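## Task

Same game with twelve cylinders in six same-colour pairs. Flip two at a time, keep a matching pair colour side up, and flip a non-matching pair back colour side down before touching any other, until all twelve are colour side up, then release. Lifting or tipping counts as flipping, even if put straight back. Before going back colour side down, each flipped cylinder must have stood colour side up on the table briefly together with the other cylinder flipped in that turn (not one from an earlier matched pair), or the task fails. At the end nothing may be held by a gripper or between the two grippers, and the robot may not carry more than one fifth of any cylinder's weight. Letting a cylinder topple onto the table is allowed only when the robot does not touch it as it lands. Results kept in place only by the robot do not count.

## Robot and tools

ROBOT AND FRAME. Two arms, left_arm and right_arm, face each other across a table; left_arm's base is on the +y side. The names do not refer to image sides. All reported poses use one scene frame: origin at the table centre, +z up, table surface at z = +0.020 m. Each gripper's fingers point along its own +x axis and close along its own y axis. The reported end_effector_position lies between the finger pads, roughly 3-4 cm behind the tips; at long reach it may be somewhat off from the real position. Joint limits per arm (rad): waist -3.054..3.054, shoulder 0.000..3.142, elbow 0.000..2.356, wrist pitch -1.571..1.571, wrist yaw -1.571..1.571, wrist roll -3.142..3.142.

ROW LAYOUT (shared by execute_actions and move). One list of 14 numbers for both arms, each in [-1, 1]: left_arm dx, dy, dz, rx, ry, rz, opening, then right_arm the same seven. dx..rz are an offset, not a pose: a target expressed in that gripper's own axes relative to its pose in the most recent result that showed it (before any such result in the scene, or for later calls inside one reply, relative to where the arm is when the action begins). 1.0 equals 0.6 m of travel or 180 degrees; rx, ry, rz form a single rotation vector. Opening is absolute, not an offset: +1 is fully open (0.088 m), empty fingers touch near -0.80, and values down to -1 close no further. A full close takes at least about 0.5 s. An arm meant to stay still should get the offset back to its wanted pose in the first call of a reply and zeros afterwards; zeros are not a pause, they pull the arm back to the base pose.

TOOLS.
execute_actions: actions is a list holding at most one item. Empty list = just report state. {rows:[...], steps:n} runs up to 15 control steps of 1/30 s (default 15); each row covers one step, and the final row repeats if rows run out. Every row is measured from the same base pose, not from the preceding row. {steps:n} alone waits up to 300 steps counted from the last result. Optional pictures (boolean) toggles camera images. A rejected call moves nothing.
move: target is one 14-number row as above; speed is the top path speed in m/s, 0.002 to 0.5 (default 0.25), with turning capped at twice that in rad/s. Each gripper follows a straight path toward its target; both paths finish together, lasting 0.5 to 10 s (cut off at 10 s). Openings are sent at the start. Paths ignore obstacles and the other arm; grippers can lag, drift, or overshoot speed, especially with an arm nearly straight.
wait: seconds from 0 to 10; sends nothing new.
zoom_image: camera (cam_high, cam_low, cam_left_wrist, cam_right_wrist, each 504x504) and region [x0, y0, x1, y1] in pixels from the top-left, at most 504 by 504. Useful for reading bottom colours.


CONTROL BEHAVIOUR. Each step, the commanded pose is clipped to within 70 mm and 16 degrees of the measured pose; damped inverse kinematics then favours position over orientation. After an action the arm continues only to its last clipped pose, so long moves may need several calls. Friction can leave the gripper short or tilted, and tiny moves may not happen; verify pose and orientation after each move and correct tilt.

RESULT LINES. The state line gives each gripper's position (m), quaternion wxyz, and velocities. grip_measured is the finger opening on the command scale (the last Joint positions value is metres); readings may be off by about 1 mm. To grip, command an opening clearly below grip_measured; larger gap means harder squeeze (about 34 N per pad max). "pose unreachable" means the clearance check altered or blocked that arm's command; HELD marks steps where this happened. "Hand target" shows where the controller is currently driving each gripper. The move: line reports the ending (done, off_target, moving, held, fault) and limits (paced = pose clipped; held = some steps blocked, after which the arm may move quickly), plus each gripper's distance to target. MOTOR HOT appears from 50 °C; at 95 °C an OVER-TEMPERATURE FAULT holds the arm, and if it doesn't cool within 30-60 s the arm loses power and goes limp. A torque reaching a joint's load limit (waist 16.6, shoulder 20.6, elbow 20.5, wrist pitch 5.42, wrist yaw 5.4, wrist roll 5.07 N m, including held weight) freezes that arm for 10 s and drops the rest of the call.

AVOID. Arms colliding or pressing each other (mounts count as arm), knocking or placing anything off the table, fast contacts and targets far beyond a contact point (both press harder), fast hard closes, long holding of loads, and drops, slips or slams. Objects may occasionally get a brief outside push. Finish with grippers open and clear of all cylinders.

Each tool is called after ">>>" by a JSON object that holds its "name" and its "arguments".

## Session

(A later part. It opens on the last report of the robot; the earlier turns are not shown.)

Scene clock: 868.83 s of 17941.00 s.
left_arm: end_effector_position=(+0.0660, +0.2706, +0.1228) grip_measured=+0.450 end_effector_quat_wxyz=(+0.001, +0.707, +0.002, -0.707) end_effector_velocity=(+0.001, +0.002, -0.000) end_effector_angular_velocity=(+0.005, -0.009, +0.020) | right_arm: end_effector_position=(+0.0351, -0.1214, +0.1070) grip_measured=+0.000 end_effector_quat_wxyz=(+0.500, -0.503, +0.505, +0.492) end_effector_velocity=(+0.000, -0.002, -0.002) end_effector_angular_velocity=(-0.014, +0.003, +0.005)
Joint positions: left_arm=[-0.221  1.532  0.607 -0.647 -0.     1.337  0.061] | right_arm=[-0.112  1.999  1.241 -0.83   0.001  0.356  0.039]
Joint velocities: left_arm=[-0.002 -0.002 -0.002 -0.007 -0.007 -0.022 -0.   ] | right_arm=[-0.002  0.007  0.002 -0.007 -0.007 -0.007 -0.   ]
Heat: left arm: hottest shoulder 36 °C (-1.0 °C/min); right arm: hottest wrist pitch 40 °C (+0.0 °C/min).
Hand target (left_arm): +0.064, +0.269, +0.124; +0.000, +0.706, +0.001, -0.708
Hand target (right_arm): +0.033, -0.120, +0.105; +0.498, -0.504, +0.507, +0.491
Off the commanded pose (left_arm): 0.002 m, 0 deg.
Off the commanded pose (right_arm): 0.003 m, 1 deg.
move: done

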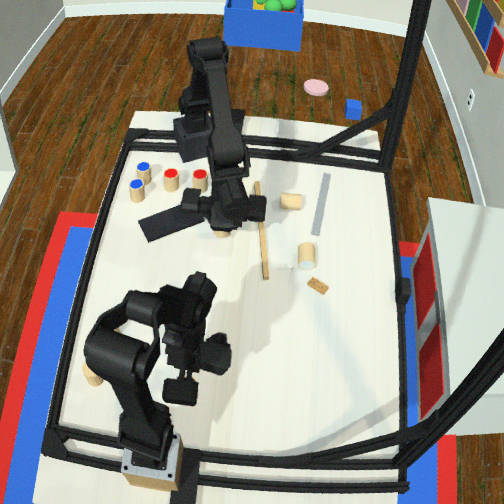

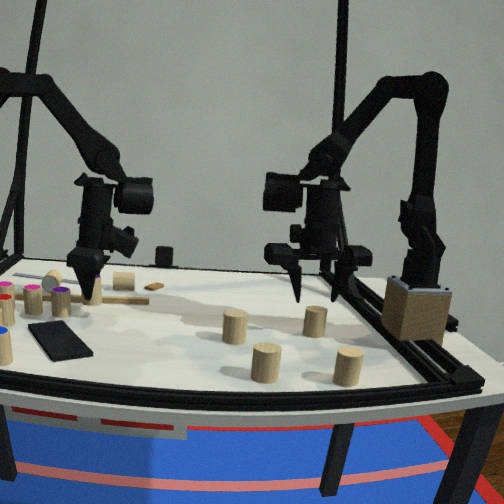

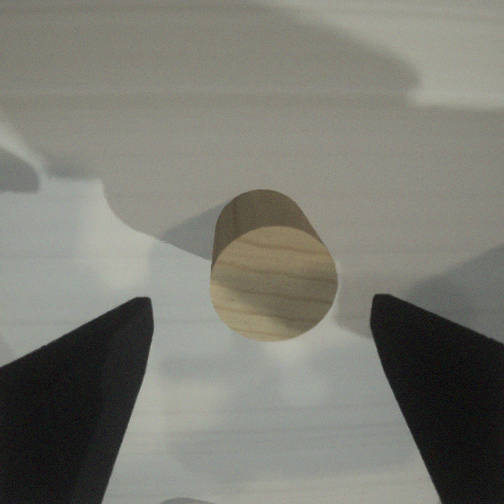

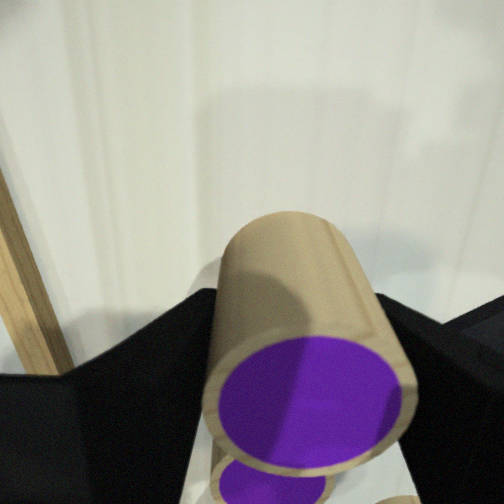

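>>> {"name": "move", "arguments": {"target": [0.0925,-0.012,0.005,0,0,0,0.55, 0.0585,0,0,0,-0.003,0,-0.3], "speed": 0.1}}

>>> {"name": "execute_actions", "arguments": {"actions": [{"rows":[[0,0,0,0,0,0,0.55,0,0,0,0,0,0,0.4]],"steps":9}], "pictures": false}}

>>> {"name": "move", "arguments": {"target": [0,0,0,0,0,0,0.55, -0.09,0,0,0,0,0,0.4], "speed": 0.2}}

Scene clock: 876.17 s of 17941.00 s.
left_arm: end_effector_position=(+0.0630, +0.2752, +0.0689) grip_measured=+0.550 end_effector_quat_wxyz=(+0.003, +0.706, -0.001, -0.708) end_effector_velocity=(-0.002, +0.008, -0.003) end_effector_angular_velocity=(+0.031, +0.015, -0.010) | right_arm: end_effector_position=(+0.0340, -0.1184, +0.0780) grip_measured=-0.001 end_effector_quat_wxyz=(+0.505, -0.494, +0.501, +0.500) end_effector_velocity=(-0.001, -0.003, +0.003) end_effector_angular_velocity=(-0.014, +0.003, +0.010)
Joint positions: left_arm=[-0.241  1.726  0.498 -0.337  0.     1.317  0.066] | right_arm=[-0.112  2.05   1.183 -0.694  0.001  0.357  0.039]
Joint velocities: left_arm=[-0.002  0.012 -0.007 -0.007  0.022  0.007 -0.   ] | right_arm=[ 0.002 -0.007  0.002 -0.022 -0.007 -0.007  0.   ]
Heat: left arm: hottest shoulder 35 °C (-2.0 °C/min); right arm: hottest wrist pitch 39 °C (-1.0 °C/min).
Hand target (left_arm): +0.063, +0.278, +0.067; +0.000, +0.707, +0.002, -0.707
Hand target (right_arm): +0.036, -0.122, +0.072; +0.503, -0.500, +0.503, +0.494
Off the commanded pose (left_arm): 0.003 m, 0 deg.
Off the commanded pose (right_arm): 0.007 m, 1 deg.
move: done

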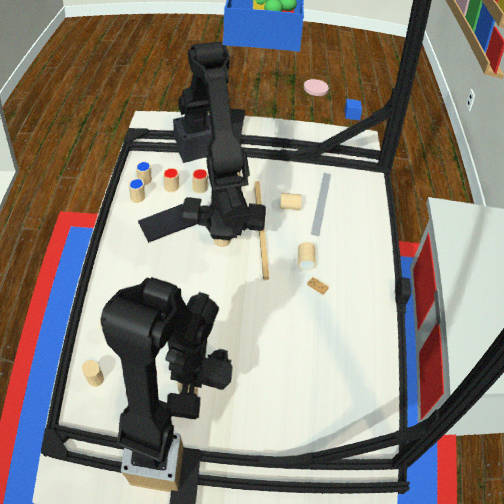

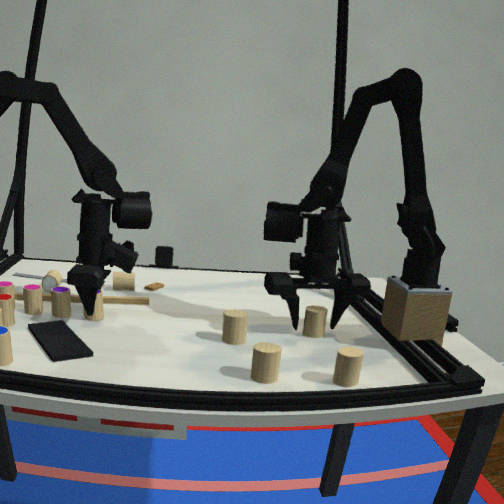

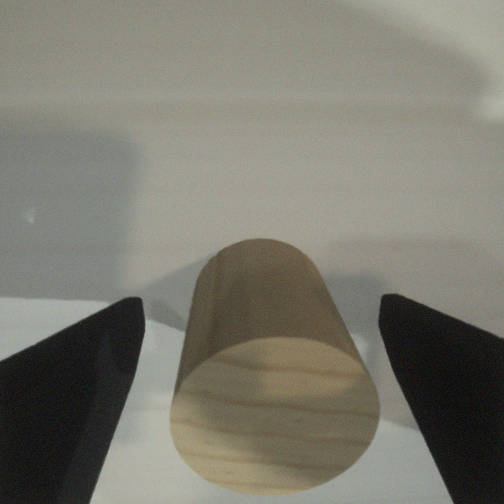

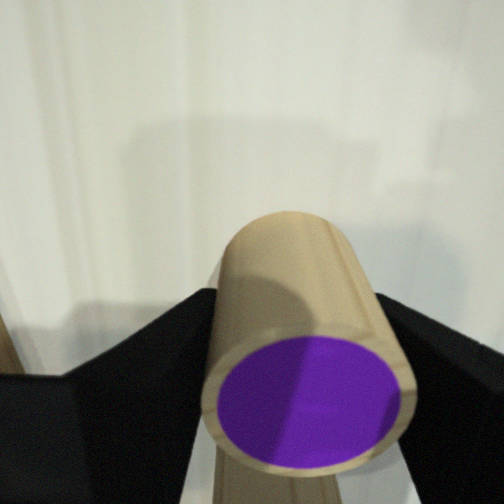

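Scene clock: 876.47 s of 17941.00 s.
left_arm: end_effector_position=(+0.0630, +0.2752, +0.0688) grip_measured=+0.550 end_effector_quat_wxyz=(+0.004, +0.706, -0.000, -0.708) end_effector_velocity=(+0.000, -0.001, +0.000) end_effector_angular_velocity=(-0.009, -0.005, +0.005) | right_arm: end_effector_position=(+0.0339, -0.1184, +0.0780) grip_measured=+0.368 end_effector_quat_wxyz=(+0.504, -0.494, +0.501, +0.500) end_effector_velocity=(+0.001, -0.003, -0.001) end_effector_angular_velocity=(-0.014, +0.003, +0.005)
Joint positions: left_arm=[-0.241  1.727  0.498 -0.336  0.     1.317  0.066] | right_arm=[-0.112  2.05   1.183 -0.694  0.     0.357  0.057]
Joint velocities: left_arm=[-0.002 -0.002 -0.002  0.007 -0.007 -0.007 -0.   ] | right_arm=[-0.002  0.002 -0.002 -0.007 -0.007 -0.007  0.015]
Heat: left arm: hottest shoulder 35 °C (-2.0 °C/min); right arm: hottest wrist pitch 39 °C (-1.0 °C/min).
Hand target (left_arm): +0.063, +0.275, +0.069; +0.004, +0.706, -0.000, -0.708
Hand target (right_arm): +0.034, -0.118, +0.078; +0.505, -0.494, +0.501, +0.500
Off the commanded pose (left_arm): 0.000 m, 0 deg.
Off the commanded pose (right_arm): 0.000 m, 0 deg.
Steps of this call (steps 1 to 9: all 9 steps of this action). Readings (end_effector_position):
1: left_arm (+0.0629, +0.2752, +0.0689) | right_arm (+0.0340, -0.1184, +0.0780)
2: left_arm (+0.0630, +0.2752, +0.0688) | right_arm (+0.0340, -0.1184, +0.0780)
4: left_arm (+0.0630, +0.2752, +0.0688) | right_arm (+0.0339, -0.1183, +0.0780)
8: left_arm (+0.0630, +0.2752, +0.0688) | right_arm (+0.0339, -0.1184, +0.0780)
9: the state above

Scene clock: 877.60 s of 17941.00 s.
left_arm: end_effector_position=(+0.0630, +0.2752, +0.0688) grip_measured=+0.550 end_effector_quat_wxyz=(+0.004, +0.706, -0.000, -0.708) end_effector_velocity=(+0.001, +0.005, -0.001) end_effector_angular_velocity=(+0.018, +0.003, -0.005) | right_arm: end_effector_position=(+0.0355, -0.1225, +0.1248) grip_measured=+0.400 end_effector_quat_wxyz=(+0.501, -0.501, +0.504, +0.493) end_effector_velocity=(+0.000, -0.002, +0.002) end_effector_angular_velocity=(-0.014, +0.003, -0.010)
Joint positions: left_arm=[-0.241  1.727  0.498 -0.336  0.     1.317  0.066] | right_arm=[-0.112  1.959  1.263 -0.886  0.001  0.357  0.059]
Joint velocities: left_arm=[ 0.002  0.002 -0.007 -0.007  0.007  0.007  0.   ] | right_arm=[-0.002 -0.002  0.007 -0.022 -0.007  0.007  0.   ]
Heat: left arm: hottest shoulder 35 °C (-2.0 °C/min); right arm: hottest elbow 38 °C (-2.0 °C/min).
Hand target (left_arm): +0.063, +0.275, +0.069; +0.004, +0.706, -0.000, -0.708
Hand target (right_arm): +0.034, -0.119, +0.132; +0.505, -0.494, +0.501, +0.500
Off the commanded pose (left_arm): 0.000 m, 0 deg.
Off the commanded pose (right_arm): 0.008 m, 1 deg.
move: done

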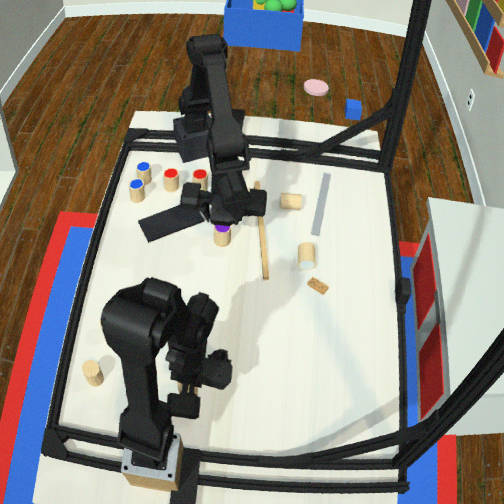

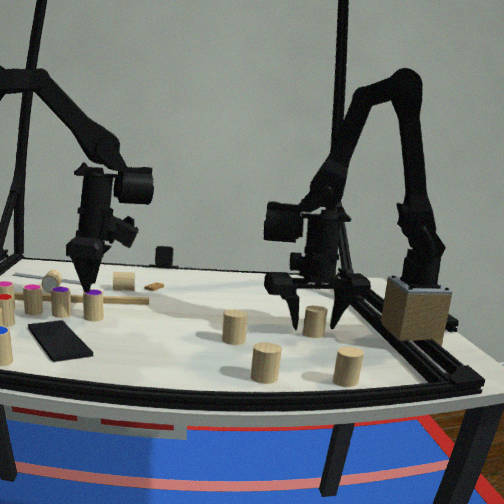

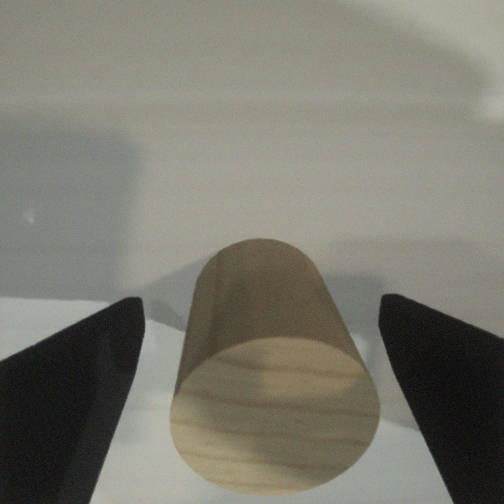

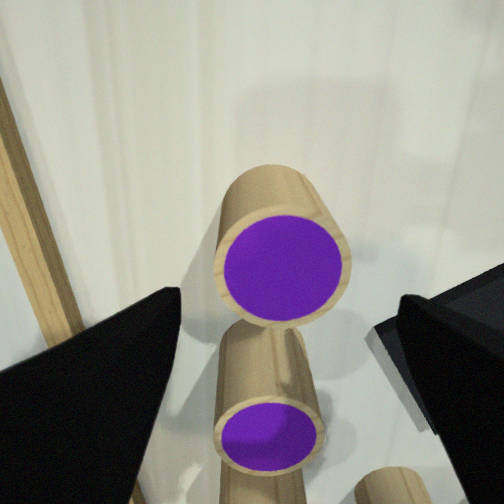

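>>> {"name": "execute_actions", "arguments": {"actions": [{"rows":[[0,0,0,0,0,0,-0.3,0,0,0,0,0,0,0.5]],"steps":12}], "pictures": false}}

>>> {"name": "move", "arguments": {"target": [-0.06,0,0,0,0,0,-0.3, 0,0,0,0,0,0,0.5], "speed": 0.2}}

>>> {"name": "move", "arguments": {"target": [-0.345,0.372,-0.10,0,0,0.503,-0.3, -0.288,-0.157,0.094,0,-0.502,0,0.5], "speed": 0.4}}

Scene clock: 890.60 s of 17941.00 s.
left_arm: end_effector_position=(+0.0631, +0.2755, +0.0688) grip_measured=+0.013 end_effector_quat_wxyz=(+0.003, +0.707, -0.000, -0.707) end_effector_velocity=(+0.001, -0.002, +0.001) end_effector_angular_velocity=(-0.017, -0.018, +0.000) | right_arm: end_effector_position=(+0.0355, -0.1226, +0.1251) grip_measured=+0.498 end_effector_quat_wxyz=(+0.501, -0.501, +0.504, +0.493) end_effector_velocity=(-0.002, -0.003, +0.000) end_effector_angular_velocity=(-0.014, +0.018, +0.005)
Joint positions: left_arm=[-0.241  1.727  0.498 -0.338 -0.     1.317  0.04 ] | right_arm=[-0.112  1.959  1.263 -0.887  0.001  0.357  0.063]
Joint velocities: left_arm=[-0.007 -0.007 -0.002  0.007 -0.022 -0.007  0.   ] | right_arm=[-0.002 -0.002 -0.002 -0.007 -0.022 -0.007  0.001]
Heat: left arm: hottest shoulder 34 °C (-3.0 °C/min); right arm: hottest elbow 38 °C (-3.0 °C/min).
Hand target (left_arm): +0.063, +0.275, +0.069; +0.004, +0.707, -0.001, -0.708
Hand target (right_arm): +0.035, -0.123, +0.125; +0.501, -0.501, +0.504, +0.493
Off the commanded pose (left_arm): 0.000 m, 0 deg.
Off the commanded pose (right_arm): 0.000 m, 0 deg.
Steps of this call (steps 1 to 90: nothing new was sent; then 9.60 s passed at rest; steps 91 to 102: all 12 steps of this action). Readings (end_effector_position):
91: left_arm (+0.0630, +0.2752, +0.0688) | right_arm (+0.0354, -0.1226, +0.1251)
92: left_arm (+0.0630, +0.2752, +0.0688) | right_arm (+0.0354, -0.1226, +0.1251)
94: left_arm (+0.0630, +0.2752, +0.0688) | right_arm (+0.0354, -0.1226, +0.1251)
98: left_arm (+0.0631, +0.2755, +0.0688) | right_arm (+0.0355, -0.1226, +0.1251)
102: the state above

Scene clock: 891.67 s of 17941.00 s.
left_arm: end_effector_position=(+0.0643, +0.2802, +0.1015) grip_measured=+0.012 end_effector_quat_wxyz=(-0.003, +0.708, +0.005, -0.706) end_effector_velocity=(+0.002, +0.004, +0.001) end_effector_angular_velocity=(+0.015, -0.011, +0.005) | right_arm: end_effector_position=(+0.0355, -0.1226, +0.1251) grip_measured=+0.500 end_effector_quat_wxyz=(+0.501, -0.501, +0.504, +0.493) end_effector_velocity=(+0.002, -0.007, -0.001) end_effector_angular_velocity=(-0.028, -0.002, -0.010)
Joint positions: left_arm=[-0.241  1.582  0.54  -0.541 -0.     1.317  0.04 ] | right_arm=[-0.112  1.959  1.263 -0.887  0.001  0.357  0.063]
Joint velocities: left_arm=[-0.002 -0.007 -0.002 -0.022 -0.007 -0.007 -0.   ] | right_arm=[-0.002 -0.002 -0.007 -0.022 -0.007  0.007 -0.   ]
Heat: left arm: hottest shoulder 34 °C (-3.0 °C/min); right arm: hottest elbow 38 °C (-3.0 °C/min).
Hand target (left_arm): +0.063, +0.276, +0.105; +0.003, +0.707, -0.000, -0.707
Hand target (right_arm): +0.035, -0.123, +0.125; +0.501, -0.501, +0.504, +0.493
Off the commanded pose (left_arm): 0.006 m, 1 deg.
Off the commanded pose (right_arm): 0.000 m, 0 deg.
move: done

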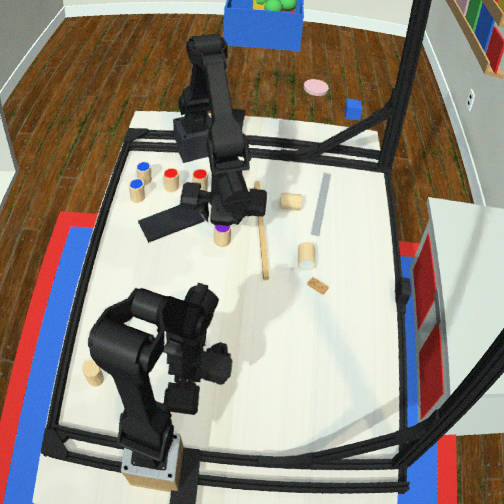

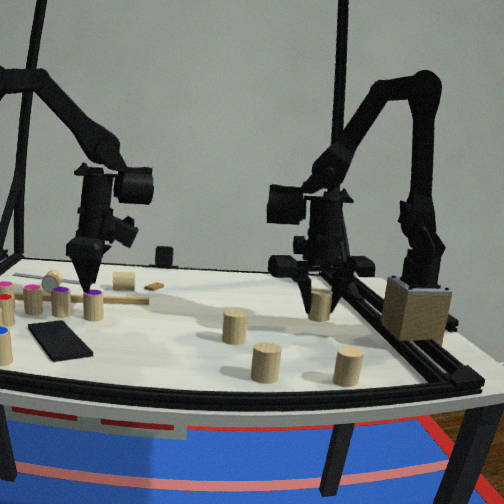

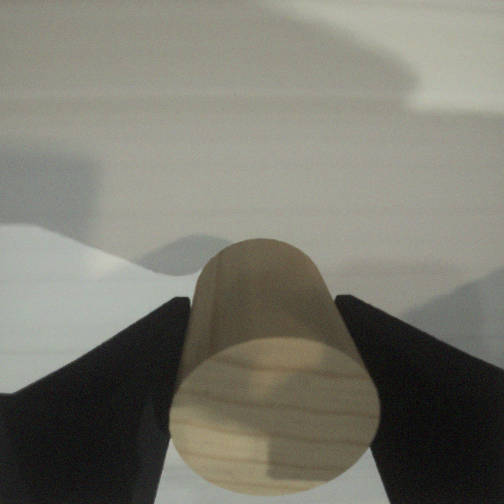

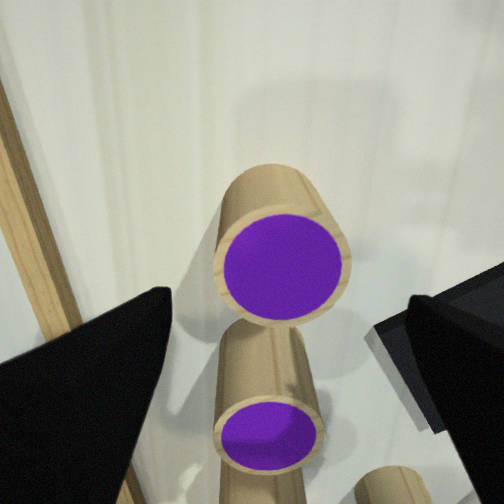

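Scene clock: 894.23 s of 17941.00 s.
left_arm: end_effector_position=(+0.1231, +0.0579, +0.3023) grip_measured=+0.011 end_effector_quat_wxyz=(+0.494, +0.506, -0.498, -0.502) end_effector_velocity=(-0.004, -0.001, -0.004) end_effector_angular_velocity=(+0.012, -0.007, -0.025) | right_arm: end_effector_position=(+0.1272, -0.0646, +0.3063) grip_measured=+0.500 end_effector_quat_wxyz=(+0.707, +0.004, -0.007, +0.707) end_effector_velocity=(-0.000, -0.000, -0.000) end_effector_angular_velocity=(+0.002, -0.007, +0.005)
Joint positions: left_arm=[0.049 1.624 0.501 1.108 0.04  1.578 0.04 ] | right_arm=[-0.351  1.402  0.438  0.979  0.105 -0.006  0.064]
Joint velocities: left_arm=[-0.002  0.007  0.002 -0.007  0.022  0.007 -0.   ] | right_arm=[-0.002  0.002 -0.002  0.007 -0.007 -0.007  0.   ]
Heat: left arm: hottest shoulder 34 °C (-3.0 °C/min); right arm: hottest elbow 38 °C (-3.0 °C/min).
Hand target (left_arm): +0.124, +0.055, +0.306; +0.498, +0.502, -0.501, -0.499
Hand target (right_arm): +0.128, -0.065, +0.299; +0.706, -0.004, -0.003, +0.708
Off the commanded pose (left_arm): 0.005 m, 1 deg.
Off the commanded pose (right_arm): 0.009 m, 1 deg.
move: off_target (right_arm)

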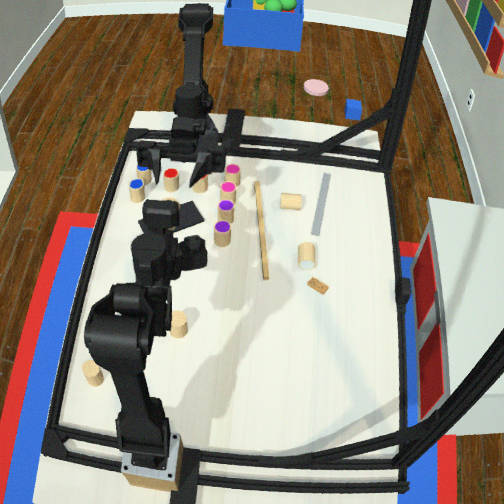

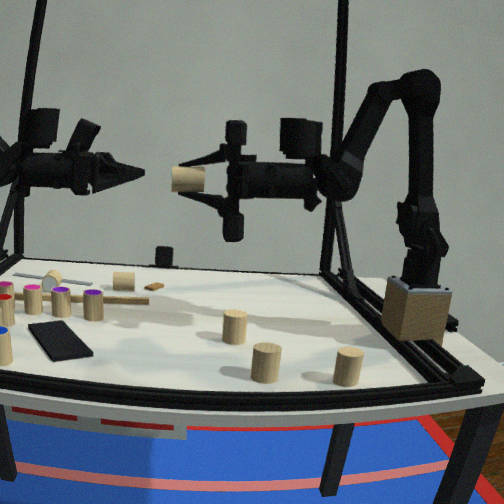

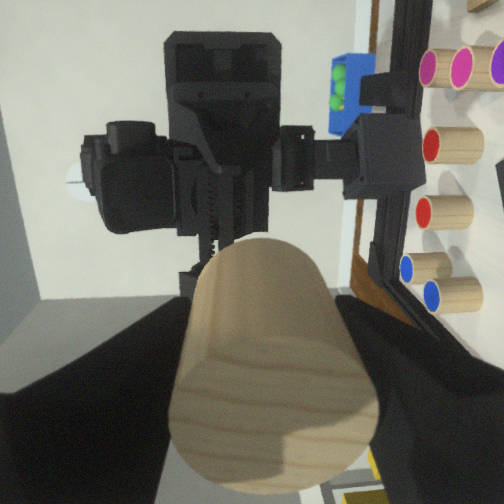

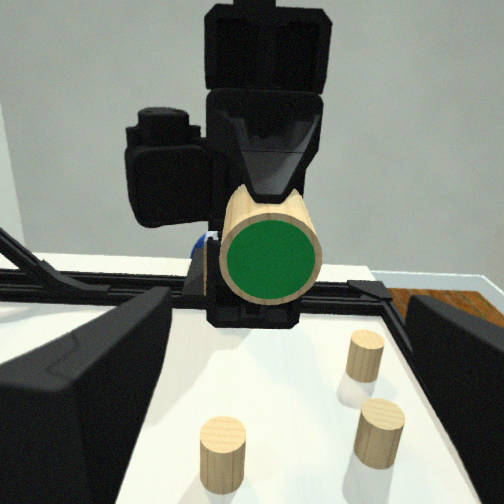

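>>> {"name": "move", "arguments": {"target": [0.146,0.0185,0,0,0,0.006,-0.3, 0,0,-0.005,0,0.005,0,0.5], "speed": 0.15}}

>>> {"name": "execute_actions", "arguments": {"actions": [{"rows":[[0,0,0,0,0,0,-0.3,0,0,0,0,0,0,-0.3]],"steps":11}], "pictures": false}}

>>> {"name": "move", "arguments": {"target": [-0.06,0,0,0,0,0,0.5, -0.06,0,0,0,0,0,-0.3], "speed": 0.1}}

>>> {"name": "move", "arguments": {"target": [-0.238,-0.298,-0.222,0,0,-0.497,0.45, 0.078,0.161,-0.32,0,0.5,0,-0.3], "speed": 0.4}}

Scene clock: 906.70 s of 17941.00 s.
left_arm: end_effector_position=(+0.1243, -0.0267, +0.3090) grip_measured=+0.009 end_effector_quat_wxyz=(+0.497, +0.503, -0.501, -0.499) end_effector_velocity=(-0.000, -0.002, +0.000) end_effector_angular_velocity=(+0.002, +0.007, +0.005) | right_arm: end_effector_position=(+0.1274, -0.0647, +0.3012) grip_measured=+0.500 end_effector_quat_wxyz=(+0.707, -0.005, -0.001, +0.707) end_effector_velocity=(-0.000, -0.001, -0.002) end_effector_angular_velocity=(-0.007, +0.007, +0.005)
Joint positions: left_arm=[0.042 1.88  0.854 1.022 0.033 1.578 0.039] | right_arm=[-0.352  1.404  0.437  0.962  0.105 -0.007  0.064]
Joint velocities: left_arm=[-0.002  0.002  0.007 -0.007 -0.007 -0.007 -0.   ] | right_arm=[-0.002 -0.002 -0.002 -0.007 -0.007  0.007  0.   ]
Heat: left arm: hottest shoulder 34 °C (-2.0 °C/min); right arm: hottest wrist pitch 38 °C (-2.0 °C/min).
Hand target (left_arm): +0.123, -0.030, +0.312; +0.499, +0.501, -0.503, -0.497
Hand target (right_arm): +0.127, -0.065, +0.303; +0.707, -0.002, -0.001, +0.707
Off the commanded pose (left_arm): 0.005 m, 0 deg.
Off the commanded pose (right_arm): 0.002 m, 0 deg.
move: done

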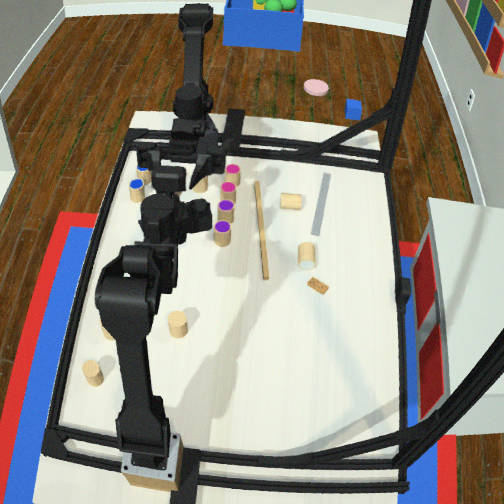

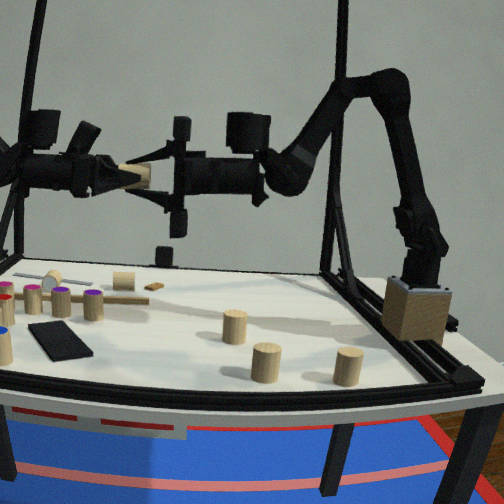

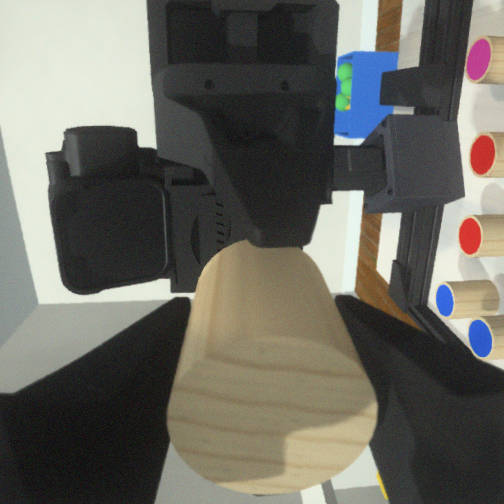

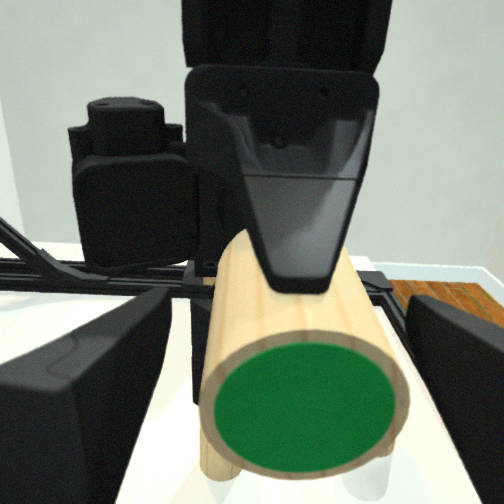

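Scene clock: 907.07 s of 17941.00 s.
left_arm: end_effector_position=(+0.1246, -0.0267, +0.3090) grip_measured=+0.009 end_effector_quat_wxyz=(+0.498, +0.503, -0.501, -0.499) end_effector_velocity=(+0.002, -0.000, +0.001) end_effector_angular_velocity=(+0.002, -0.007, +0.020) | right_arm: end_effector_position=(+0.1270, -0.0647, +0.3012) grip_measured=+0.000 end_effector_quat_wxyz=(+0.706, -0.005, -0.001, +0.708) end_effector_velocity=(+0.002, -0.000, -0.005) end_effector_angular_velocity=(-0.022, -0.010, +0.000)
Joint positions: left_arm=[0.043 1.88  0.854 1.022 0.032 1.578 0.039] | right_arm=[-0.351  1.404  0.437  0.962  0.104 -0.007  0.039]
Joint velocities: left_arm=[-0.002 -0.002  0.002 -0.007 -0.022  0.007 -0.   ] | right_arm=[-0.007 -0.002 -0.002 -0.022 -0.007 -0.007 -0.   ]
Heat: left arm: hottest shoulder 34 °C (-2.0 °C/min); right arm: hottest wrist pitch 38 °C (-2.0 °C/min).
Hand target (left_arm): +0.124, -0.027, +0.309; +0.497, +0.503, -0.501, -0.499
Hand target (right_arm): +0.127, -0.065, +0.301; +0.707, -0.005, -0.001, +0.707
Off the commanded pose (left_arm): 0.000 m, 0 deg.
Off the commanded pose (right_arm): 0.000 m, 0 deg.
Steps of this call (steps 1 to 11: all 11 steps of this action). Readings (end_effector_position):
1: left_arm (+0.1243, -0.0267, +0.3090) | right_arm (+0.1274, -0.0647, +0.3012)
2: left_arm (+0.1243, -0.0267, +0.3090) | right_arm (+0.1274, -0.0647, +0.3012)
4: left_arm (+0.1243, -0.0267, +0.3090) | right_arm (+0.1274, -0.0647, +0.3012)
8: left_arm (+0.1246, -0.0267, +0.3090) | right_arm (+0.1270, -0.0647, +0.3012)
11: the state above

Scene clock: 908.13 s of 17941.00 s.
left_arm: end_effector_position=(+0.1236, +0.0065, +0.3065) grip_measured=+0.500 end_effector_quat_wxyz=(+0.496, +0.505, -0.499, -0.501) end_effector_velocity=(-0.000, +0.003, +0.000) end_effector_angular_velocity=(-0.002, +0.007, +0.005) | right_arm: end_effector_position=(+0.1269, -0.0979, +0.3012) grip_measured=-0.001 end_effector_quat_wxyz=(+0.706, -0.006, +0.000, +0.708) end_effector_velocity=(+0.002, -0.003, -0.002) end_effector_angular_velocity=(-0.012, -0.009, -0.010)
Joint positions: left_arm=[0.043 1.781 0.711 1.059 0.033 1.578 0.063] | right_arm=[-0.334  1.237  0.329  0.899  0.12  -0.007  0.039]
Joint velocities: left_arm=[-0.002 -0.007 -0.012  0.007 -0.007 -0.007 -0.   ] | right_arm=[-0.002 -0.017 -0.007 -0.022  0.007 -0.007 -0.   ]
Heat: left arm: hottest shoulder 34 °C (-2.0 °C/min); right arm: hottest wrist pitch 38 °C (-2.0 °C/min).
Hand target (left_arm): +0.124, +0.009, +0.309; +0.498, +0.503, -0.501, -0.499
Hand target (right_arm): +0.127, -0.101, +0.302; +0.706, -0.004, -0.001, +0.708
Off the commanded pose (left_arm): 0.004 m, 0 deg.
Off the commanded pose (right_arm): 0.003 m, 0 deg.
move: done

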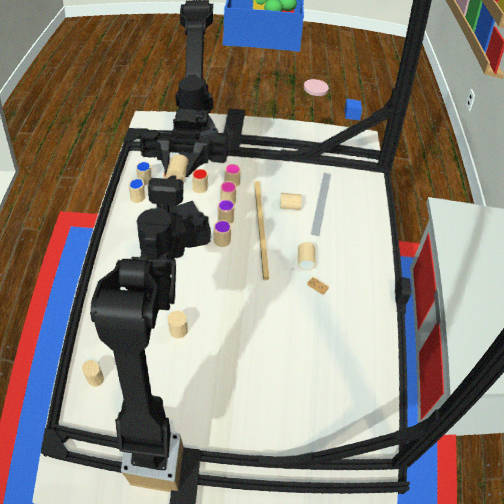

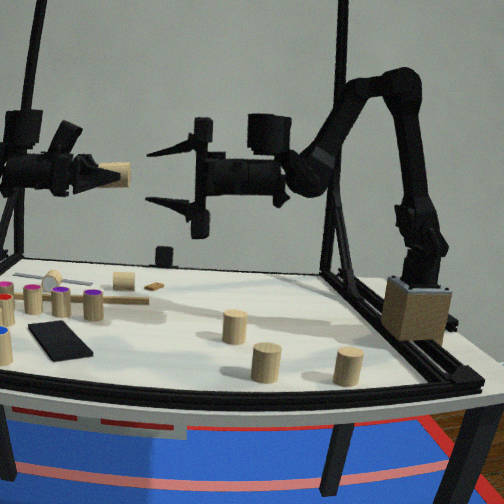

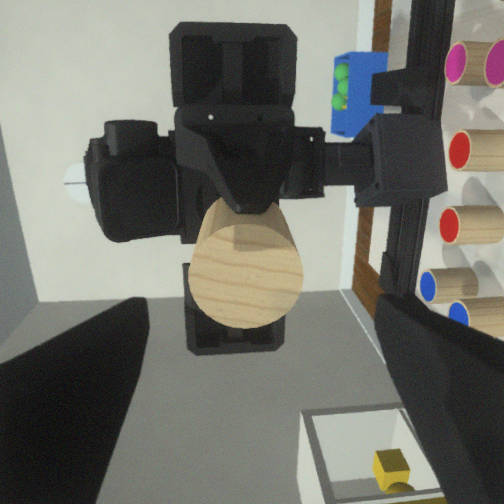

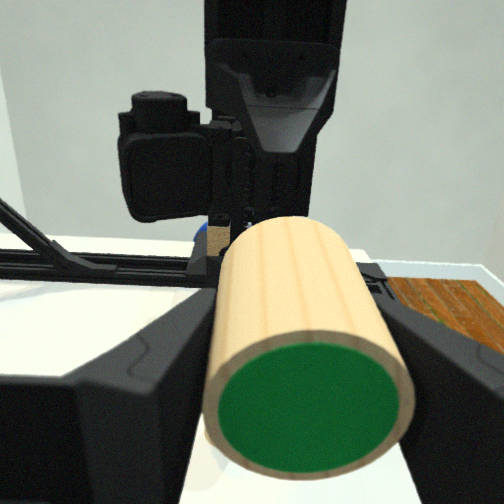

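Scene clock: 910.73 s of 17941.00 s.
left_arm: end_effector_position=(+0.2570, +0.1538, +0.1306) grip_measured=+0.450 end_effector_quat_wxyz=(+0.002, +0.710, +0.002, -0.704) end_effector_velocity=(-0.002, +0.005, -0.001) end_effector_angular_velocity=(+0.027, +0.004, +0.005) | right_arm: end_effector_position=(+0.0345, -0.0538, +0.1107) grip_measured=-0.001 end_effector_quat_wxyz=(+0.503, -0.500, +0.502, +0.496) end_effector_velocity=(+0.002, -0.006, -0.003) end_effector_angular_velocity=(-0.032, -0.002, -0.010)
Joint positions: left_arm=[ 0.433  1.999  1.226 -0.794 -0.009  1.99   0.061] | right_arm=[-0.165  2.204  1.583 -0.954  0.004  0.301  0.039]
Joint velocities: left_arm=[-0.002  0.002 -0.002 -0.022 -0.007 -0.007 -0.   ] | right_arm=[-0.002  0.007 -0.002 -0.022 -0.007  0.007 -0.   ]
Heat: left arm: hottest shoulder 35 °C (-1.0 °C/min); right arm: hottest wrist pitch 38 °C (-1.0 °C/min).
Hand target (left_arm): +0.259, +0.152, +0.130; +0.001, +0.712, +0.003, -0.703
Hand target (right_arm): +0.033, -0.053, +0.107; +0.501, -0.501, +0.504, +0.494
Off the commanded pose (left_arm): 0.002 m, 0 deg.
Off the commanded pose (right_arm): 0.004 m, 1 deg.
move: done

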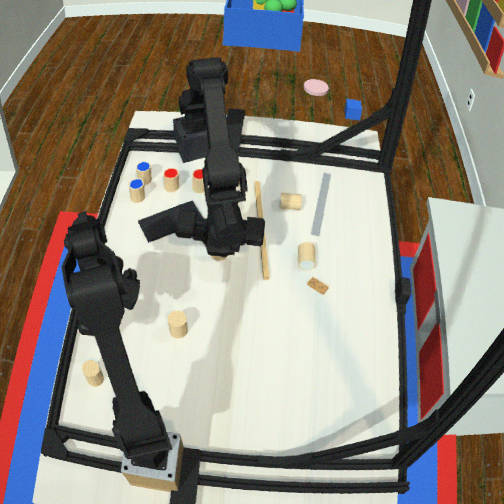

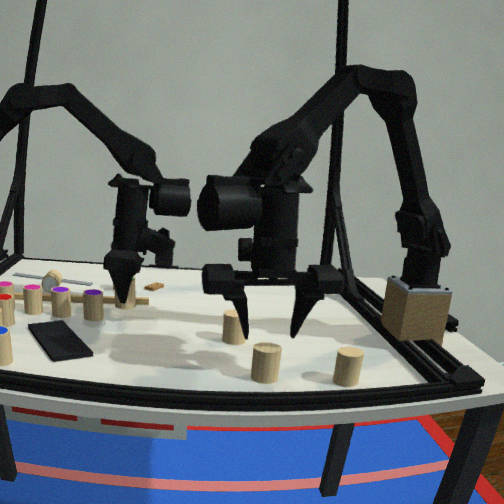

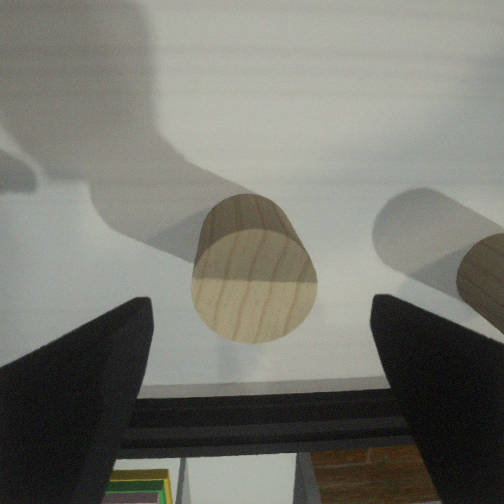

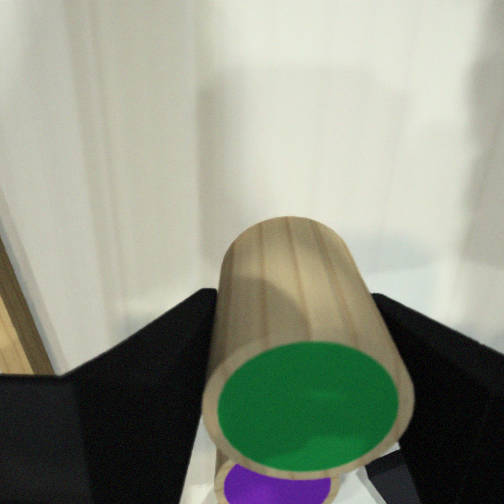

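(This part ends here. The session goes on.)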